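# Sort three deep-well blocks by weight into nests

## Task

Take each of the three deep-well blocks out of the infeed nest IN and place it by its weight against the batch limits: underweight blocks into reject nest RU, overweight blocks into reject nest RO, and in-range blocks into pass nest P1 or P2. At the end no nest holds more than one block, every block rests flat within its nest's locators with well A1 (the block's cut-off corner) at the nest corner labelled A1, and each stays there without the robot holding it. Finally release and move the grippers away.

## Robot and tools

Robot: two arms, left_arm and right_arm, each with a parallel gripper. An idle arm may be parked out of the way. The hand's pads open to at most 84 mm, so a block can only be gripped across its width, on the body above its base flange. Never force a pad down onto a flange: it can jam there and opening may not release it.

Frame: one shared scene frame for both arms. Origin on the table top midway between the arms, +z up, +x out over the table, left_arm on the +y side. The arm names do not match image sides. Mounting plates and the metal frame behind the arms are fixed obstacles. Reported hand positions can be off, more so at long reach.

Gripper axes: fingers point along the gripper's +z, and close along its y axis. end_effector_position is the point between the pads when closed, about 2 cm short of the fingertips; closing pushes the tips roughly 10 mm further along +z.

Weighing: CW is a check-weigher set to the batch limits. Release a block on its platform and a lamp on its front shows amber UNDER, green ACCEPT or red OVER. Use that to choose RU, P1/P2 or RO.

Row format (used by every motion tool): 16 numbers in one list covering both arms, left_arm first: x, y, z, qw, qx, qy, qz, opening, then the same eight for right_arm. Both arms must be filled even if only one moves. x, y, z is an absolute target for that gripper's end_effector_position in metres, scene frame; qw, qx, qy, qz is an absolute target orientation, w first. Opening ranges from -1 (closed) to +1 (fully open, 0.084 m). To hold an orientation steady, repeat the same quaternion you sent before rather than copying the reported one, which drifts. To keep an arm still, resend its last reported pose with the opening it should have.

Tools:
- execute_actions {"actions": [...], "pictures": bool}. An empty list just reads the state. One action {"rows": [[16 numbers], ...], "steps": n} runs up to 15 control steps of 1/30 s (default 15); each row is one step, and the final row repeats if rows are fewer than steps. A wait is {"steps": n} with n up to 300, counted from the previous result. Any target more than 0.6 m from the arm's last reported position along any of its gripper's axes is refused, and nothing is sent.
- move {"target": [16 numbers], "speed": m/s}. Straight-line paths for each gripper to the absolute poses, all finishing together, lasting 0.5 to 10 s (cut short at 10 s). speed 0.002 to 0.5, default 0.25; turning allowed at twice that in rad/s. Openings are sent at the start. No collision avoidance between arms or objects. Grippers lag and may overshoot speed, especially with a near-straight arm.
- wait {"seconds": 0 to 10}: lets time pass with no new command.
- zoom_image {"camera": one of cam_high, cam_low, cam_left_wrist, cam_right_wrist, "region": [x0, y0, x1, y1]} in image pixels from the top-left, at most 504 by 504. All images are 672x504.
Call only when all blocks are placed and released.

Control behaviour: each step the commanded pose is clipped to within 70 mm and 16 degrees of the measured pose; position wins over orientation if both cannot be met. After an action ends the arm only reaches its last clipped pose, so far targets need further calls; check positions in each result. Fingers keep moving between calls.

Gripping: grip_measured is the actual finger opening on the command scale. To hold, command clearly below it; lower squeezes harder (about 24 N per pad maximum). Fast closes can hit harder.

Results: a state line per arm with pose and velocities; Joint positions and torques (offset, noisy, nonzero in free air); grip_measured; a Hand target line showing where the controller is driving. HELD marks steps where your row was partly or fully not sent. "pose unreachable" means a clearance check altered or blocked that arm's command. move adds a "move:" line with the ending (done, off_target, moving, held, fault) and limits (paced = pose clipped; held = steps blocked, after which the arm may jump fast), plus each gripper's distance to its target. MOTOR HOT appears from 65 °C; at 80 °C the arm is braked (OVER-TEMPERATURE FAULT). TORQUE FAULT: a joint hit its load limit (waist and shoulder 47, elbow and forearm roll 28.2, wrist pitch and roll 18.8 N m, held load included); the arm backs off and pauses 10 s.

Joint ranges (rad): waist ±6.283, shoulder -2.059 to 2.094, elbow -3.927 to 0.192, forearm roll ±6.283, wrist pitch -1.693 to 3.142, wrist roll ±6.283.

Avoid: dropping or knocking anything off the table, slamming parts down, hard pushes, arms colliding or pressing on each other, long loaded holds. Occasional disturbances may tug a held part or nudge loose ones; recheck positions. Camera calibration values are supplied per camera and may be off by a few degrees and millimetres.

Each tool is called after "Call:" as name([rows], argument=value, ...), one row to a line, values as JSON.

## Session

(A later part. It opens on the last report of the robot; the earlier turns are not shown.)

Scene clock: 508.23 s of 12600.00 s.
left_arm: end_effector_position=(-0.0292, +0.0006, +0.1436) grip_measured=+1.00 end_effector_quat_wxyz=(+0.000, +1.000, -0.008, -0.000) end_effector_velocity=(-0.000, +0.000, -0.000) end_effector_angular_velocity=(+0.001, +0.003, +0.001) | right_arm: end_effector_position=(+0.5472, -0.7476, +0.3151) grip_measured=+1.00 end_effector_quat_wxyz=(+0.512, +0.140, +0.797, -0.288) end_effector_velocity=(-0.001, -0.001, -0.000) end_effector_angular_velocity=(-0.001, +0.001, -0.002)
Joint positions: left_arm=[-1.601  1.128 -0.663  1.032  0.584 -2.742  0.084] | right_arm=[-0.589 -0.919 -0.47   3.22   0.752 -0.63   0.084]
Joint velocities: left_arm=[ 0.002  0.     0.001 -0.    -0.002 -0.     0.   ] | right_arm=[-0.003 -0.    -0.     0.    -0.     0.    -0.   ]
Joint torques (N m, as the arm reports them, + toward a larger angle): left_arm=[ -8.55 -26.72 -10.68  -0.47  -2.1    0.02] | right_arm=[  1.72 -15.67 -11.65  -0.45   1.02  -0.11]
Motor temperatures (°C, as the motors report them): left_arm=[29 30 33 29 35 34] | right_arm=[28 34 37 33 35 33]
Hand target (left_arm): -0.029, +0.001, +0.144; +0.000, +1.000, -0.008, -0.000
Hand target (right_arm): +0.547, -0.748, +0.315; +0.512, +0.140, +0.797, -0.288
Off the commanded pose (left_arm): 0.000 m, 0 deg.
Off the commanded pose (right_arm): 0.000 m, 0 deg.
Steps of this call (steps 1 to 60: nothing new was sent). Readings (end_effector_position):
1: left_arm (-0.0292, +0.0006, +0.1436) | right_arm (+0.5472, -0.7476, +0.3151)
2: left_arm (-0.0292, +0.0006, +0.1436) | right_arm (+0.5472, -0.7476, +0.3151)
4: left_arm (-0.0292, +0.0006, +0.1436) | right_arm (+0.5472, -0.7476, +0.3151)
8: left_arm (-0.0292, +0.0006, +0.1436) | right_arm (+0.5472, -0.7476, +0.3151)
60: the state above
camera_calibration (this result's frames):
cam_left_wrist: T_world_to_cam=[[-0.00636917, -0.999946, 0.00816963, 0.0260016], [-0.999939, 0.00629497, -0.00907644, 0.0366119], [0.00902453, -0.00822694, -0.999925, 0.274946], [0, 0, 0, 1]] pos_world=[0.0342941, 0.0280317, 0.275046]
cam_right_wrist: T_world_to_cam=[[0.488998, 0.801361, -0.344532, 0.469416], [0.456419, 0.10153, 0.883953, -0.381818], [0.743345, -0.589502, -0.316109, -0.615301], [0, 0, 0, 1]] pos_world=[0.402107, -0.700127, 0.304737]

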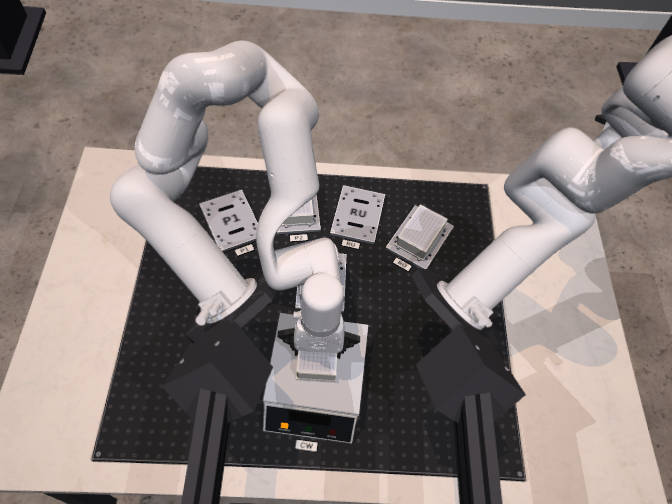

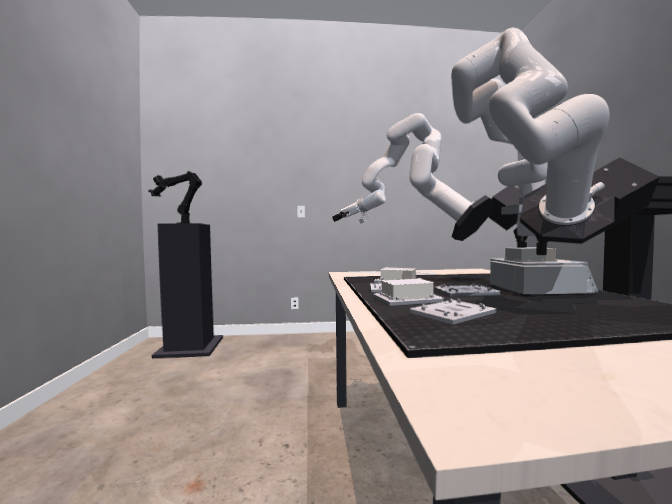

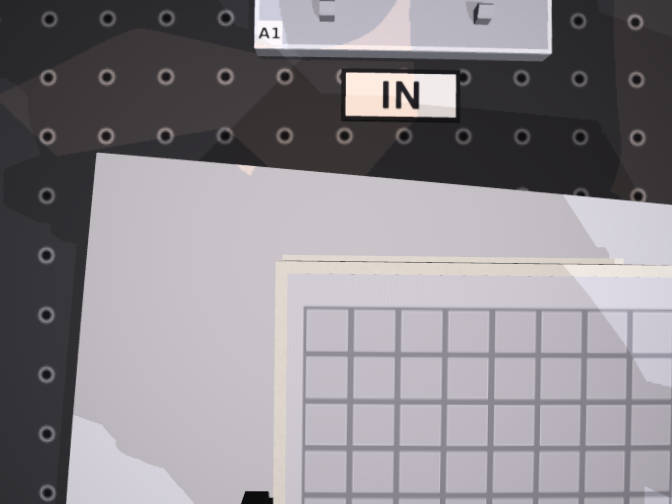

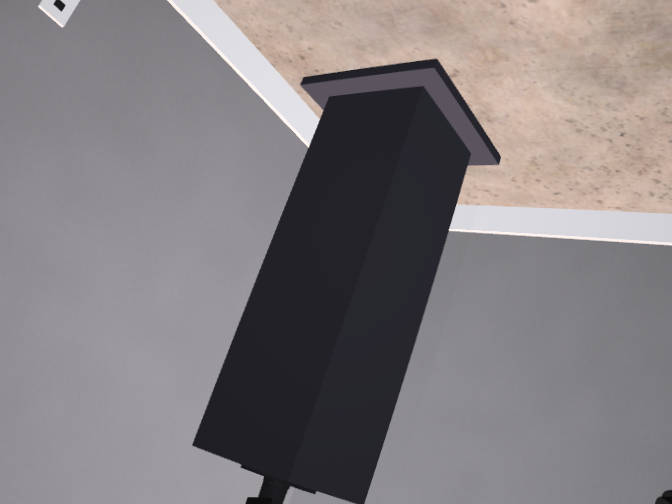

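UNDER → RU.

Call:
move(target=[-0.0292,0.0006,0.1436,0,1,-0.008,0,0.2,0.5472,-0.7476,0.3151,0.512,0.140,0.797,-0.288,1], speed=0.008)

Call:
move(target=[-0.0292,0.0006,0.17,0,1,-0.008,0,0.2,0.5472,-0.7476,0.3151,0.512,0.140,0.797,-0.288,1], speed=0.04)

Call:
move(target=[0.25,-0.04,0.165,0,1,-0.05,0,0.2,0.5472,-0.7476,0.3151,0.512,0.140,0.797,-0.288,1], speed=0.12)

Call:
move(target=[0.4109,-0.0931,0.135,0,0.9956,-0.0941,0,0.2,0.5472,-0.7476,0.3151,0.512,0.140,0.797,-0.288,1], speed=0.1)

Call:
move(target=[0.4109,-0.0931,0.094,0,0.9956,-0.0941,0,0.2,0.5472,-0.7476,0.3151,0.512,0.140,0.797,-0.288,1], speed=0.03)

Scene clock: 526.47 s of 12600.00 s.
left_arm: end_effector_position=(-0.0292, +0.0005, +0.1436) grip_measured=+0.96 end_effector_quat_wxyz=(+0.000, +1.000, -0.008, -0.000) end_effector_velocity=(-0.000, +0.000, -0.000) end_effector_angular_velocity=(+0.001, +0.001, +0.001) | right_arm: end_effector_position=(+0.5472, -0.7476, +0.3151) grip_measured=+1.00 end_effector_quat_wxyz=(+0.512, +0.140, +0.797, -0.288) end_effector_velocity=(-0.000, +0.000, +0.000) end_effector_angular_velocity=(-0.000, +0.000, -0.000)
Joint positions: left_arm=[-1.601  1.128 -0.663  1.032  0.584 -2.742  0.083] | right_arm=[-0.589 -0.919 -0.47   3.22   0.752 -0.63   0.084]
Joint velocities: left_arm=[ 0.001  0.     0.    -0.    -0.001 -0.     0.   ] | right_arm=[ 0.    -0.     0.     0.001  0.    -0.001  0.   ]
Joint torques (N m, as the arm reports them, + toward a larger angle): left_arm=[ -8.1  -26.27 -10.31  -0.32  -1.88   0.12] | right_arm=[  1.77 -16.34 -12.19  -0.79   1.05  -0.11]
Motor temperatures (°C, as the motors report them): left_arm=[29 30 34 29 35 34] | right_arm=[28 34 37 33 35 33]
Hand target (left_arm): -0.029, +0.001, +0.144; +0.000, +1.000, -0.008, -0.000
Hand target (right_arm): +0.547, -0.748, +0.315; +0.512, +0.140, +0.797, -0.288
Off the commanded pose (left_arm): 0.000 m, 0 deg.
Off the commanded pose (right_arm): 0.000 m, 0 deg.
After step 90, 14.53 s passed at rest.
move: done
camera_calibration (this result's frames):
cam_left_wrist: T_world_to_cam=[[-0.00629094, -0.999945, 0.00835385, 0.025885], [-0.99994, 0.00621567, -0.00900564, 0.0365954], [0.00895322, -0.00841, -0.999925, 0.274992], [0, 0, 0, 1]] pos_world=[0.034294, 0.0279688, 0.275085]
cam_right_wrist: T_world_to_cam=[[0.488998, 0.801361, -0.344532, 0.469416], [0.456419, 0.101529, 0.883953, -0.381819], [0.743345, -0.589502, -0.316109, -0.6153], [0, 0, 0, 1]] pos_world=[0.402107, -0.700127, 0.304737]

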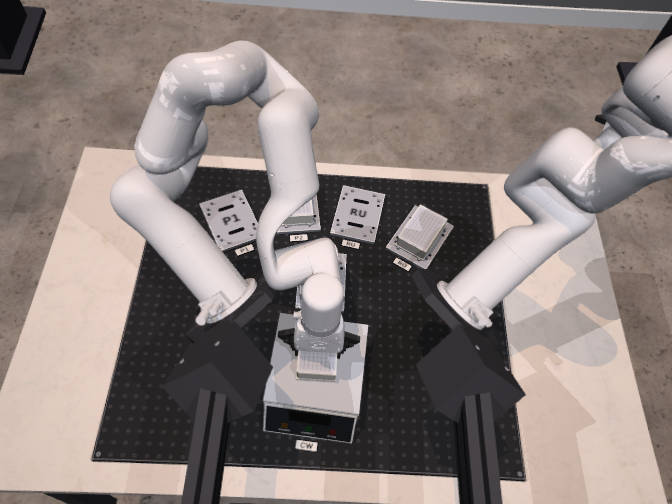

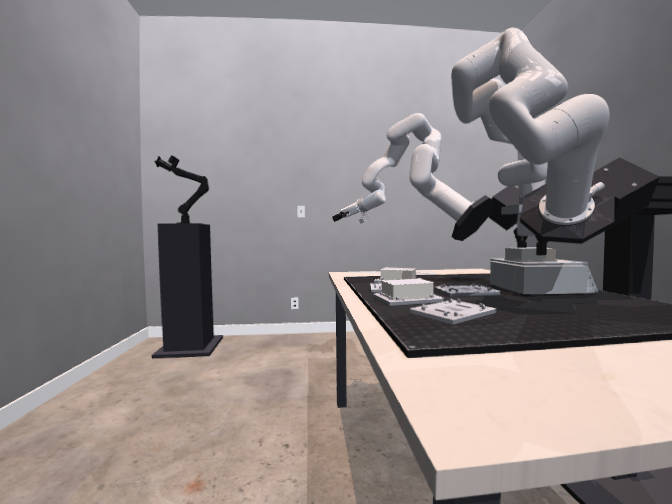

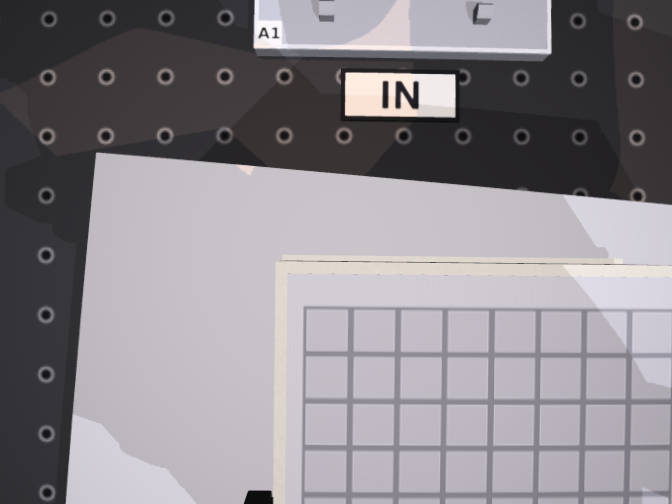

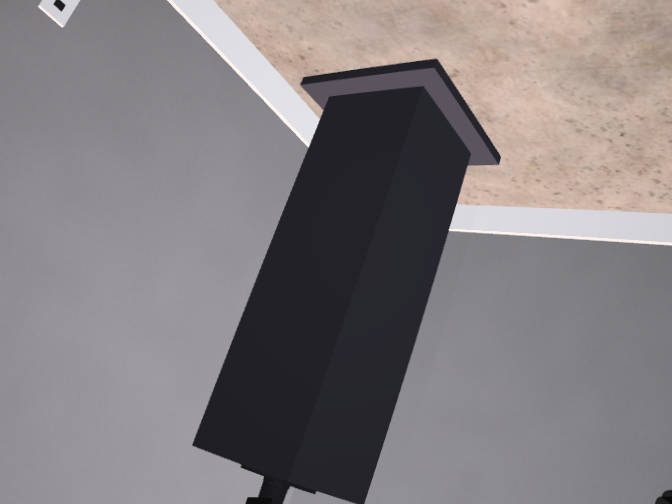

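Scene clock: 527.53 s of 12600.00 s.
left_arm: end_effector_position=(-0.0292, +0.0007, +0.1696) grip_measured=+0.96 end_effector_quat_wxyz=(+0.000, +1.000, -0.008, +0.000) end_effector_velocity=(-0.000, +0.001, +0.002) end_effector_angular_velocity=(+0.003, -0.001, -0.001) | right_arm: end_effector_position=(+0.5472, -0.7476, +0.3151) grip_measured=+1.00 end_effector_quat_wxyz=(+0.512, +0.140, +0.797, -0.288) end_effector_velocity=(+0.000, +0.000, -0.000) end_effector_angular_velocity=(+0.001, +0.001, +0.001)
Joint positions: left_arm=[-1.684  1.045 -0.631  0.863  0.585 -2.63   0.083] | right_arm=[-0.589 -0.919 -0.47   3.22   0.752 -0.63   0.084]
Joint velocities: left_arm=[-0.011 -0.007  0.002 -0.025  0.003  0.017  0.   ] | right_arm=[ 0.     0.    -0.    -0.001 -0.001  0.     0.   ]
Joint torques (N m, as the arm reports them, + toward a larger angle): left_arm=[ -8.07 -26.81 -12.93  -0.47  -2.26  -0.14] | right_arm=[  1.77 -15.63 -12.05  -0.65   1.33  -0.25]
Motor temperatures (°C, as the motors report them): left_arm=[29 30 34 29 35 34] | right_arm=[28 34 37 33 35 33]
Hand target (left_arm): -0.029, +0.001, +0.170; -0.000, +1.000, -0.008, +0.000
Hand target (right_arm): +0.547, -0.748, +0.315; +0.512, +0.140, +0.797, -0.288
Off the commanded pose (left_arm): 0.000 m, 0 deg.
Off the commanded pose (right_arm): 0.000 m, 0 deg.
move: done
camera_calibration (this result's frames):
cam_left_wrist: T_world_to_cam=[[-0.00626024, -0.999946, 0.00824371, 0.0258354], [-0.999939, 0.00618483, -0.00914108, 0.0368815], [0.0090896, -0.00830043, -0.999924, 0.30097], [0, 0, 0, 1]] pos_world=[0.0343053, 0.028104, 0.301071]
cam_right_wrist: T_world_to_cam=[[0.488998, 0.801361, -0.344532, 0.469416], [0.456419, 0.10153, 0.883953, -0.381818], [0.743345, -0.589502, -0.316109, -0.6153], [0, 0, 0, 1]] pos_world=[0.402107, -0.700127, 0.304737]

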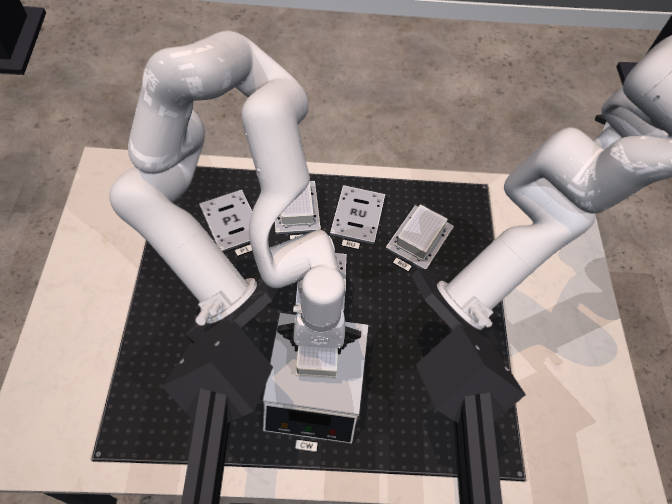

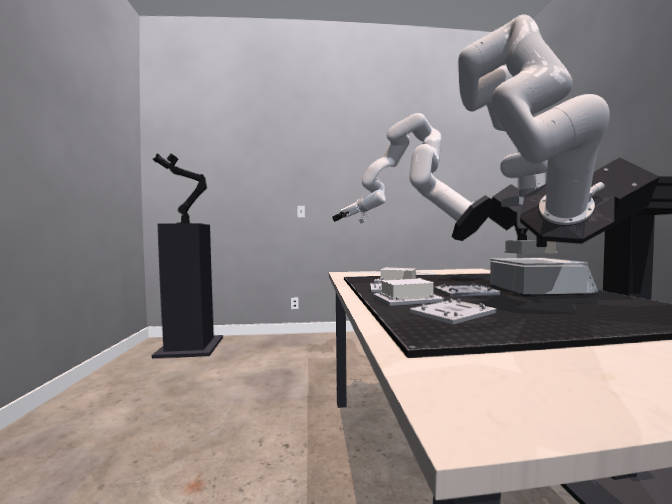

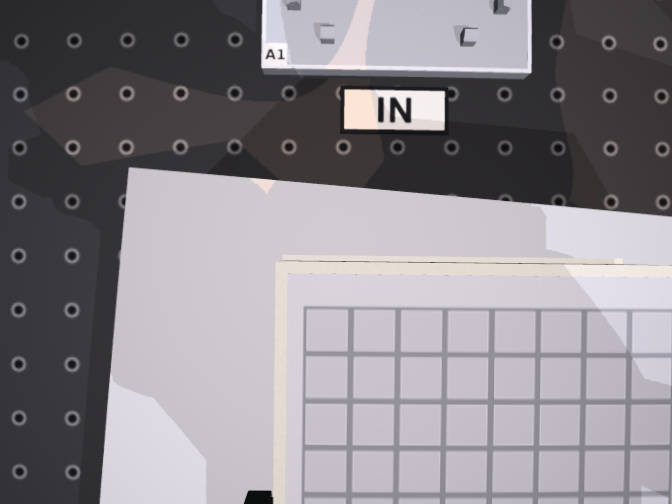

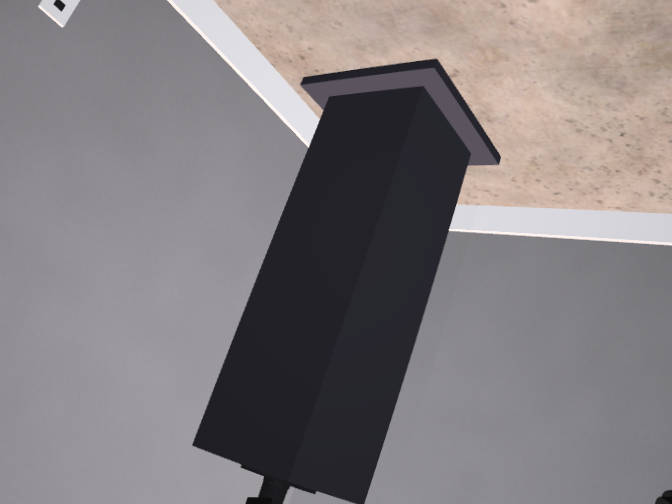

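Scene clock: 530.40 s of 12600.00 s.
left_arm: end_effector_position=(+0.2489, -0.0408, +0.1657) grip_measured=+0.96 end_effector_quat_wxyz=(+0.000, +0.999, -0.050, -0.000) end_effector_velocity=(+0.003, -0.001, +0.000) end_effector_angular_velocity=(-0.001, +0.002, +0.001) | right_arm: end_effector_position=(+0.5472, -0.7476, +0.3151) grip_measured=+1.00 end_effector_quat_wxyz=(+0.512, +0.140, +0.797, -0.288) end_effector_velocity=(+0.001, +0.001, +0.000) end_effector_angular_velocity=(+0.001, -0.002, +0.002)
Joint positions: left_arm=[-0.926  0.634 -0.738  1.244  0.933 -2.02   0.083] | right_arm=[-0.589 -0.919 -0.47   3.22   0.752 -0.63   0.084]
Joint velocities: left_arm=[ 0.004 -0.    -0.006 -0.002 -0.     0.007 -0.   ] | right_arm=[ 0.003  0.    -0.     0.     0.    -0.     0.   ]
Joint torques (N m, as the arm reports them, + toward a larger angle): left_arm=[-16.27 -21.21  -8.68  -0.42  -2.26   0.08] | right_arm=[  1.21 -15.26 -12.15  -0.89   1.03  -0.01]
Motor temperatures (°C, as the motors report them): left_arm=[29 30 34 29 35 34] | right_arm=[28 34 37 33 35 33]
Hand target (left_arm): +0.249, -0.041, +0.166; +0.000, +0.999, -0.050, -0.000
Hand target (right_arm): +0.547, -0.748, +0.315; +0.512, +0.140, +0.797, -0.288
Off the commanded pose (left_arm): 0.002 m, 0 deg.
Off the commanded pose (right_arm): 0.000 m, 0 deg.
move: done
camera_calibration (this result's frames):
cam_left_wrist: T_world_to_cam=[[-0.0906146, -0.995852, 0.00826324, 0.00734219], [-0.995855, 0.0905427, -0.00869285, 0.317538], [0.00790862, -0.00901669, -0.999928, 0.294449], [0, 0, 0, 1]] pos_world=[0.314558, -0.0187841, 0.297128]
cam_right_wrist: T_world_to_cam=[[0.488998, 0.801361, -0.344532, 0.469416], [0.456419, 0.10153, 0.883953, -0.381818], [0.743346, -0.589502, -0.316109, -0.6153], [0, 0, 0, 1]] pos_world=[0.402107, -0.700127, 0.304737]

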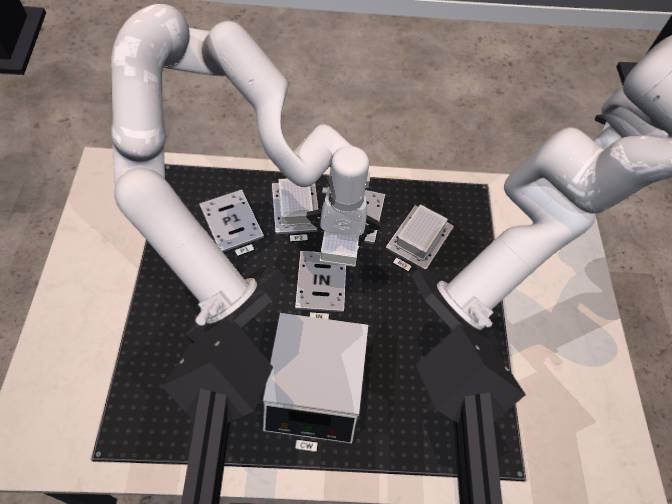

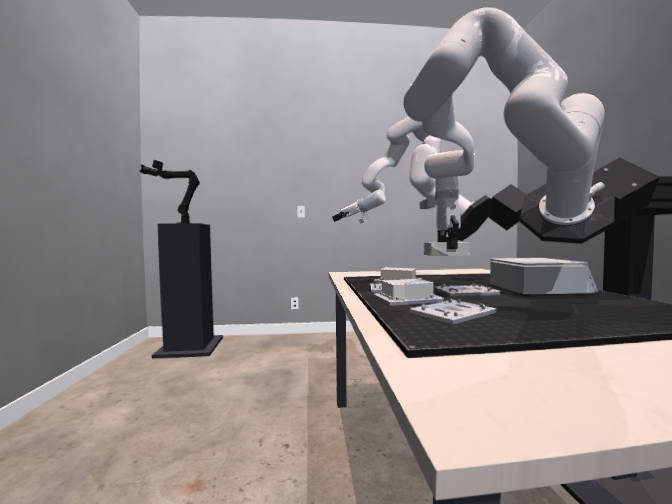

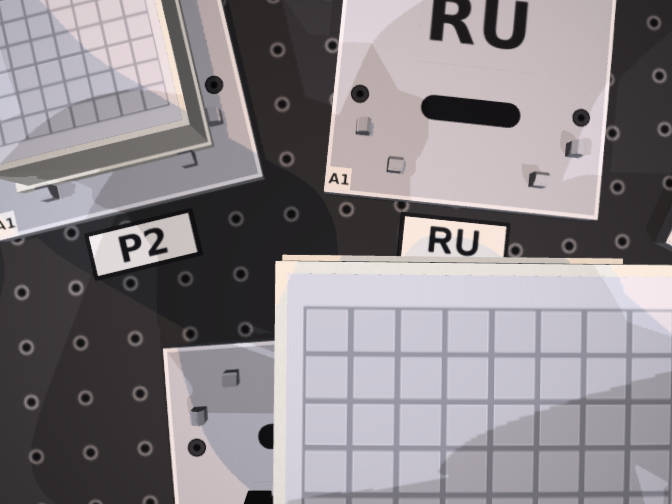

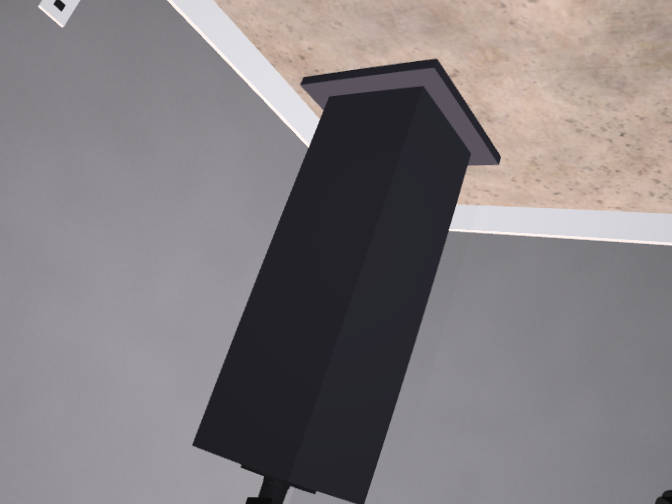

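Scene clock: 532.67 s of 12600.00 s.
left_arm: end_effector_position=(+0.4103, -0.0935, +0.1353) grip_measured=+0.96 end_effector_quat_wxyz=(-0.000, +0.996, -0.094, -0.000) end_effector_velocity=(+0.003, -0.001, +0.000) end_effector_angular_velocity=(-0.000, +0.000, -0.000) | right_arm: end_effector_position=(+0.5472, -0.7476, +0.3151) grip_measured=+1.00 end_effector_quat_wxyz=(+0.512, +0.140, +0.797, -0.288) end_effector_velocity=(-0.000, -0.000, -0.000) end_effector_angular_velocity=(-0.001, +0.001, -0.000)
Joint positions: left_arm=[-0.732  0.769 -1.188  1.214  0.992 -1.551  0.083] | right_arm=[-0.589 -0.919 -0.47   3.22   0.752 -0.63   0.084]
Joint velocities: left_arm=[ 0.001  0.004 -0.01  -0.003  0.002  0.007 -0.   ] | right_arm=[-0.001 -0.    -0.    -0.001  0.     0.    -0.   ]
Joint torques (N m, as the arm reports them, + toward a larger angle): left_arm=[-21.58 -27.04  -9.39  -0.44  -2.23   0.07] | right_arm=[  1.42 -15.25 -12.27  -0.75   1.01  -0.03]
Motor temperatures (°C, as the motors report them): left_arm=[29 30 34 29 35 34] | right_arm=[28 34 37 33 35 33]
Hand target (left_arm): +0.411, -0.094, +0.135; -0.000, +0.996, -0.094, -0.000
Hand target (right_arm): +0.547, -0.748, +0.315; +0.512, +0.140, +0.797, -0.288
Off the commanded pose (left_arm): 0.001 m, 0 deg.
Off the commanded pose (right_arm): 0.000 m, 0 deg.
move: done
camera_calibration (this result's frames):
cam_left_wrist: T_world_to_cam=[[-0.177969, -0.984005, 0.00778452, 0.0067262], [-0.984009, 0.177899, -0.00885288, 0.486121], [0.00732642, -0.00923557, -0.999931, 0.262542], [0, 0, 0, 1]] pos_world=[0.47762, -0.0774373, 0.266775]
cam_right_wrist: T_world_to_cam=[[0.488998, 0.801361, -0.344532, 0.469416], [0.456419, 0.10153, 0.883953, -0.381818], [0.743345, -0.589502, -0.316109, -0.615301], [0, 0, 0, 1]] pos_world=[0.402107, -0.700127, 0.304737]

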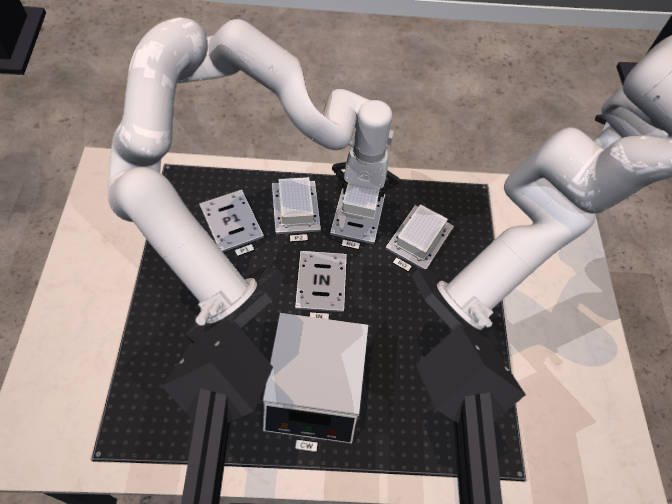

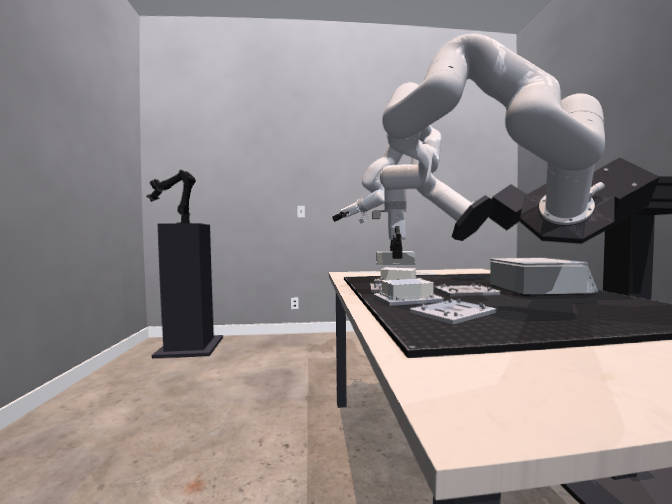

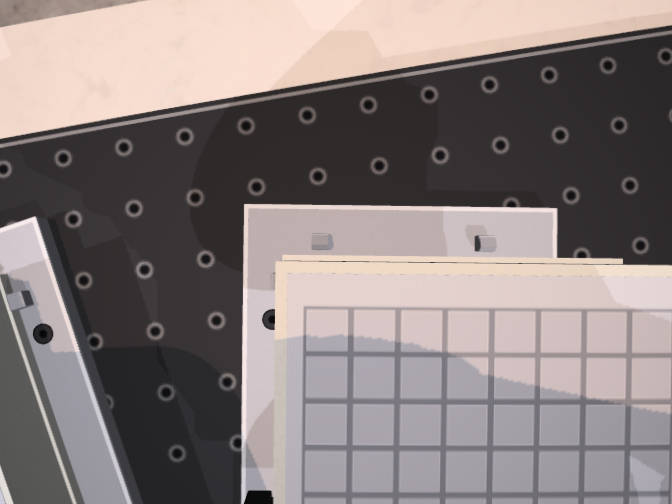

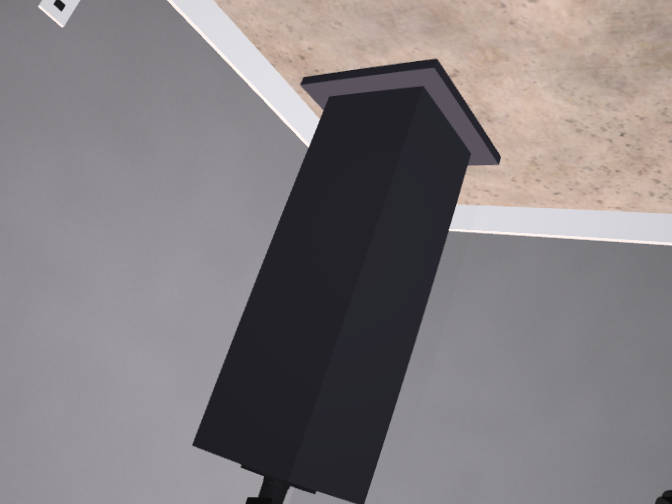

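Scene clock: 534.40 s of 12600.00 s.
left_arm: end_effector_position=(+0.4109, -0.0932, +0.0943) grip_measured=+0.96 end_effector_quat_wxyz=(+0.000, +0.996, -0.094, -0.000) end_effector_velocity=(+0.000, -0.001, -0.001) end_effector_angular_velocity=(-0.003, -0.001, -0.000) | right_arm: end_effector_position=(+0.5472, -0.7476, +0.3151) grip_measured=+1.00 end_effector_quat_wxyz=(+0.512, +0.140, +0.797, -0.288) end_effector_velocity=(-0.000, -0.000, -0.000) end_effector_angular_velocity=(+0.001, +0.002, -0.001)
Joint positions: left_arm=[-0.658  0.839 -1.224  1.299  0.953 -1.579  0.083] | right_arm=[-0.589 -0.919 -0.47   3.22   0.752 -0.63   0.084]
Joint velocities: left_arm=[ 0.003  0.004 -0.003  0.005 -0.004 -0.001  0.   ] | right_arm=[-0.001  0.    -0.     0.001 -0.001 -0.001 -0.   ]
Joint torques (N m, as the arm reports them, + toward a larger angle): left_arm=[-22.51 -27.21  -8.14  -0.51  -2.21   0.01] | right_arm=[  1.64 -15.54 -12.19  -0.84   0.64  -0.54]
Motor temperatures (°C, as the motors report them): left_arm=[29 30 34 29 35 34] | right_arm=[28 34 37 33 35 33]
Hand target (left_arm): +0.411, -0.093, +0.094; +0.000, +0.996, -0.094, -0.000
Hand target (right_arm): +0.547, -0.748, +0.315; +0.512, +0.140, +0.797, -0.288
Off the commanded pose (left_arm): 0.000 m, 0 deg.
Off the commanded pose (right_arm): 0.000 m, 0 deg.
move: done
camera_calibration (this result's frames):
cam_left_wrist: T_world_to_cam=[[-0.177925, -0.984008, 0.00842037, 0.00737456], [-0.984016, 0.17785, -0.00903078, 0.486294], [0.0073888, -0.00989258, -0.999924, 0.221443], [0, 0, 0, 1]] pos_world=[0.478197, -0.0770399, 0.225755]
cam_right_wrist: T_world_to_cam=[[0.488998, 0.801361, -0.344532, 0.469416], [0.456419, 0.10153, 0.883953, -0.381819], [0.743345, -0.589502, -0.316109, -0.6153], [0, 0, 0, 1]] pos_world=[0.402107, -0.700127, 0.304737]

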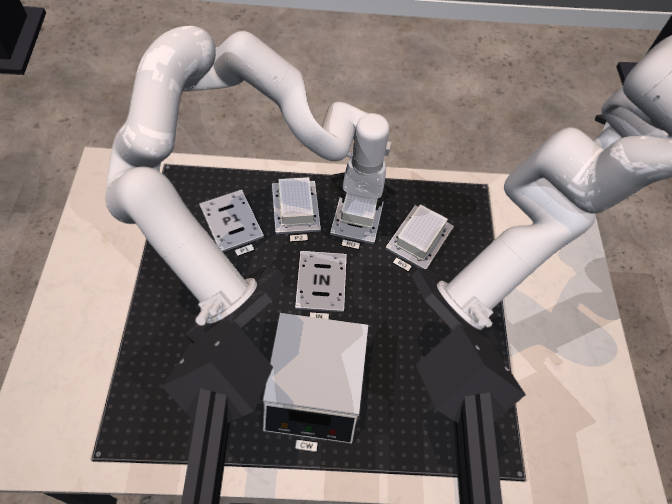

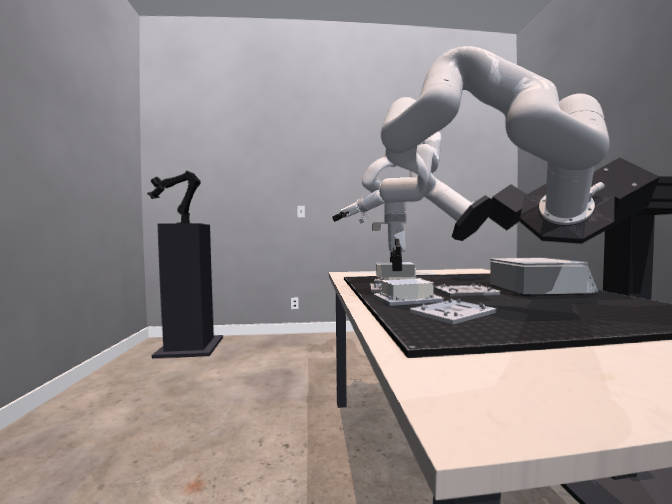

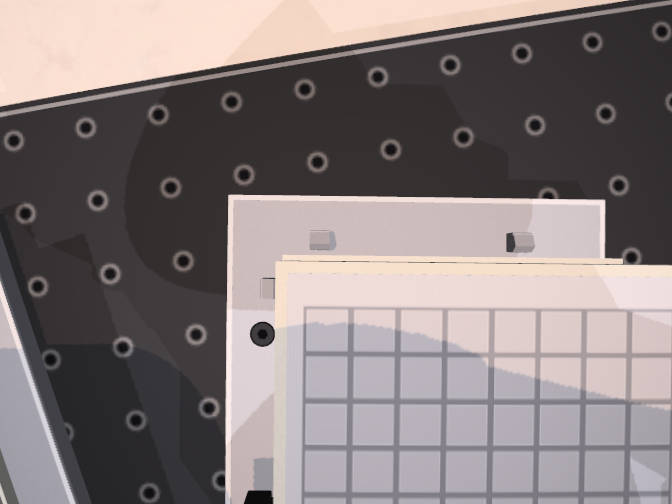

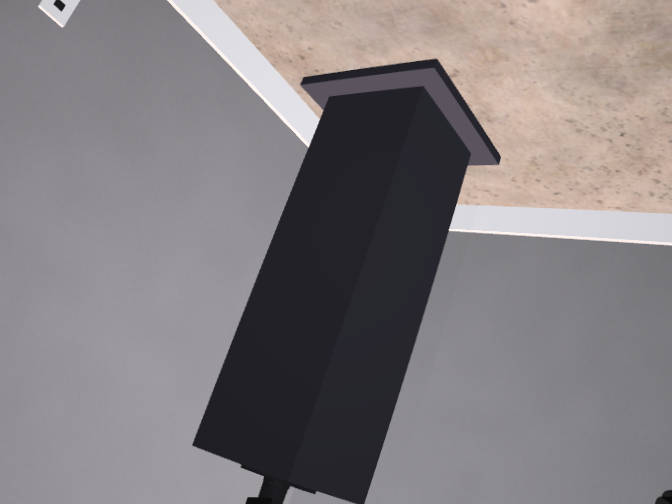

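Call:
move(target=[0.4129,-0.0910,0.078,0,0.9956,-0.0941,0,0.2,0.5472,-0.7476,0.3151,0.512,0.140,0.797,-0.288,1], speed=0.015)

Scene clock: 544.07 s of 12600.00 s.
left_arm: end_effector_position=(+0.4129, -0.0911, +0.0782) grip_measured=+0.96 end_effector_quat_wxyz=(+0.000, +0.996, -0.094, -0.000) end_effector_velocity=(+0.001, +0.001, -0.002) end_effector_angular_velocity=(+0.002, -0.001, +0.002) | right_arm: end_effector_position=(+0.5472, -0.7476, +0.3151) grip_measured=+1.00 end_effector_quat_wxyz=(+0.512, +0.140, +0.797, -0.288) end_effector_velocity=(+0.000, +0.000, -0.000) end_effector_angular_velocity=(+0.002, -0.001, -0.001)
Joint positions: left_arm=[-0.625  0.863 -1.239  1.333  0.94  -1.585  0.083] | right_arm=[-0.589 -0.919 -0.47   3.22   0.752 -0.63   0.084]
Joint velocities: left_arm=[ 0.005  0.003 -0.003  0.005 -0.    -0.001 -0.   ] | right_arm=[ 0.001  0.     0.     0.002 -0.001 -0.    -0.   ]
Joint torques (N m, as the arm reports them, + toward a larger angle): left_arm=[-22.13 -27.04  -7.53  -0.49  -2.25   0.  ] | right_arm=[  0.99 -16.13 -12.4   -0.75   0.72  -0.15]
Motor temperatures (°C, as the motors report them): left_arm=[29 30 34 29 35 34] | right_arm=[28 34 37 33 35 33]
Hand target (left_arm): +0.413, -0.091, +0.078; +0.000, +0.996, -0.094, -0.000
Hand target (right_arm): +0.547, -0.748, +0.315; +0.512, +0.140, +0.797, -0.288
Off the commanded pose (left_arm): 0.000 m, 0 deg.
Off the commanded pose (right_arm): 0.000 m, 0 deg.
After step 90, 5.30 s passed at rest.
move: done
camera_calibration (this result's frames):
cam_left_wrist: T_world_to_cam=[[-0.17791, -0.984012, 0.00822708, 0.00996752], [-0.984019, 0.177836, -0.00899541, 0.487674], [0.00738852, -0.00969598, -0.999926, 0.205383], [0, 0, 0, 1]] pos_world=[0.480137, -0.0749266, 0.209673]
cam_right_wrist: T_world_to_cam=[[0.488998, 0.801361, -0.344532, 0.469416], [0.456419, 0.10153, 0.883953, -0.381818], [0.743346, -0.589502, -0.316108, -0.615301], [0, 0, 0, 1]] pos_world=[0.402107, -0.700127, 0.304737]

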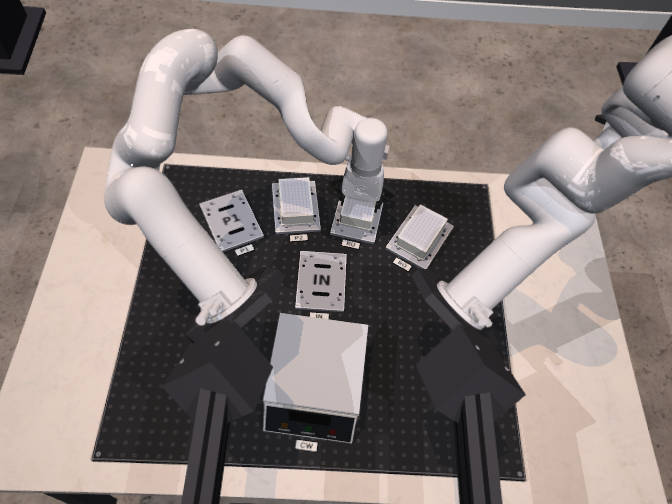

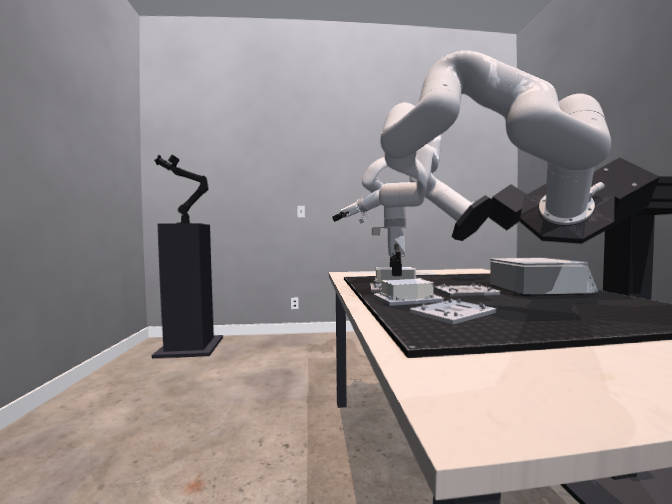

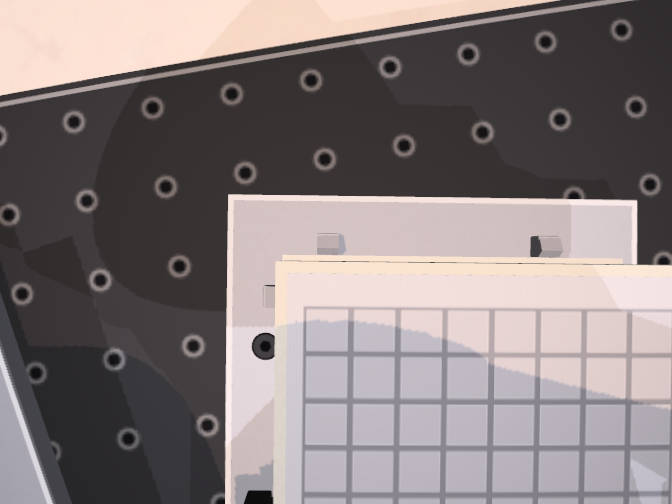

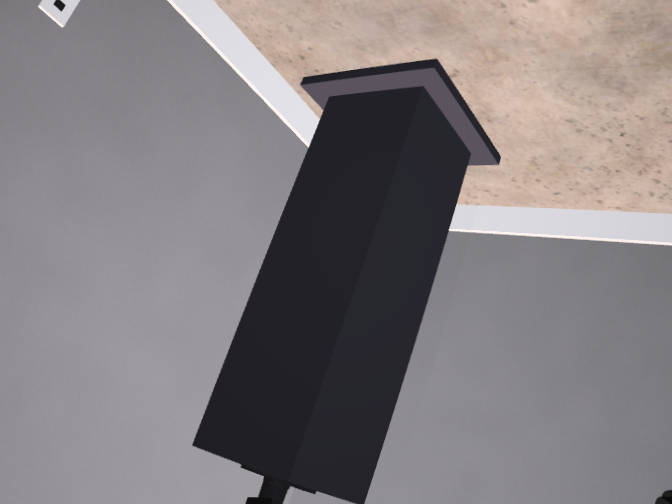

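Call:
move(target=[0.4129,-0.0907,0.0572,0,0.9956,-0.0941,0,0.2,0.5472,-0.7476,0.3151,0.512,0.140,0.797,-0.288,1], speed=0.007)

Scene clock: 560.30 s of 12600.00 s.
left_arm: end_effector_position=(+0.4129, -0.0907, +0.0574) grip_measured=+0.96 end_effector_quat_wxyz=(+0.000, +0.996, -0.094, -0.000) end_effector_velocity=(+0.001, -0.001, -0.000) end_effector_angular_velocity=(-0.002, -0.003, +0.001) | right_arm: end_effector_position=(+0.5472, -0.7476, +0.3151) grip_measured=+1.00 end_effector_quat_wxyz=(+0.512, +0.140, +0.797, -0.288) end_effector_velocity=(+0.000, +0.000, -0.000) end_effector_angular_velocity=(+0.000, -0.000, +0.001)
Joint positions: left_arm=[-0.588  0.902 -1.266  1.374  0.924 -1.597  0.083] | right_arm=[-0.589 -0.919 -0.47   3.22   0.752 -0.63   0.084]
Joint velocities: left_arm=[ 0.001  0.002 -0.003  0.004 -0.001 -0.002  0.   ] | right_arm=[ 0.     0.     0.    -0.001 -0.     0.     0.   ]
Joint torques (N m, as the arm reports them, + toward a larger angle): left_arm=[-21.79 -26.72  -6.95  -0.81  -2.2    0.09] | right_arm=[  1.72 -15.15 -12.14  -0.15   0.83  -0.18]
Motor temperatures (°C, as the motors report them): left_arm=[29 30 33 29 35 34] | right_arm=[28 34 37 33 35 33]
Hand target (left_arm): +0.413, -0.091, +0.057; +0.000, +0.996, -0.094, -0.000
Hand target (right_arm): +0.547, -0.748, +0.315; +0.512, +0.140, +0.797, -0.288
Off the commanded pose (left_arm): 0.000 m, 0 deg.
Off the commanded pose (right_arm): 0.000 m, 0 deg.
After step 90, 10.03 s passed at rest.
move: done
camera_calibration (this result's frames):
cam_left_wrist: T_world_to_cam=[[-0.177932, -0.984008, 0.00825505, 0.0104576], [-0.984015, 0.177857, -0.00902582, 0.487459], [0.00741326, -0.00972907, -0.999925, 0.184572], [0, 0, 0, 1]] pos_world=[0.480159, -0.0746121, 0.188872]
cam_right_wrist: T_world_to_cam=[[0.488998, 0.801361, -0.344532, 0.469416], [0.456419, 0.10153, 0.883953, -0.381818], [0.743345, -0.589502, -0.316108, -0.615301], [0, 0, 0, 1]] pos_world=[0.402107, -0.700127, 0.304737]

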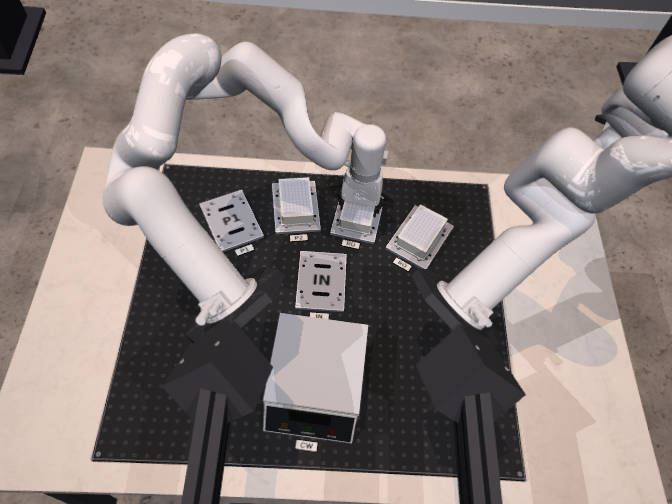

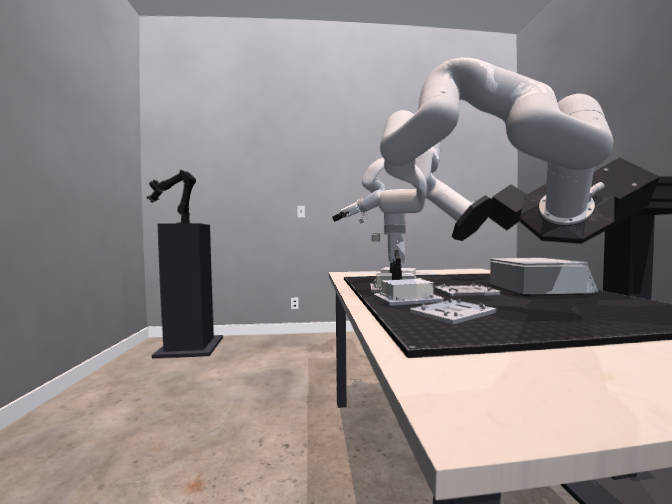

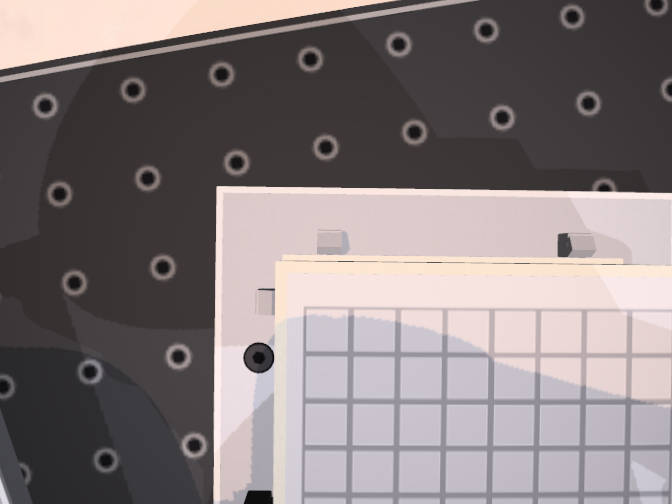

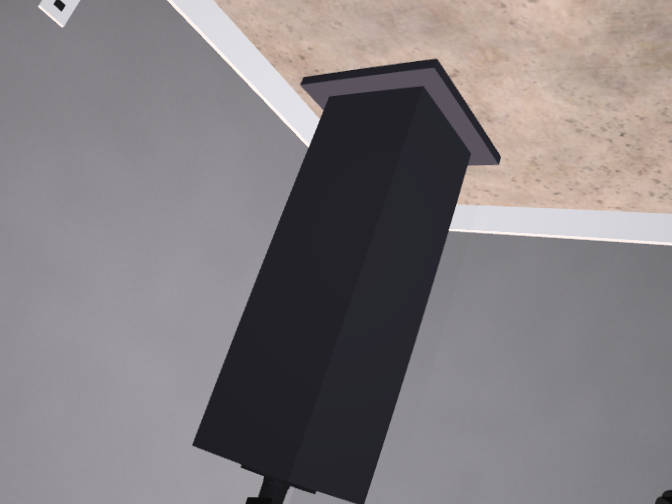

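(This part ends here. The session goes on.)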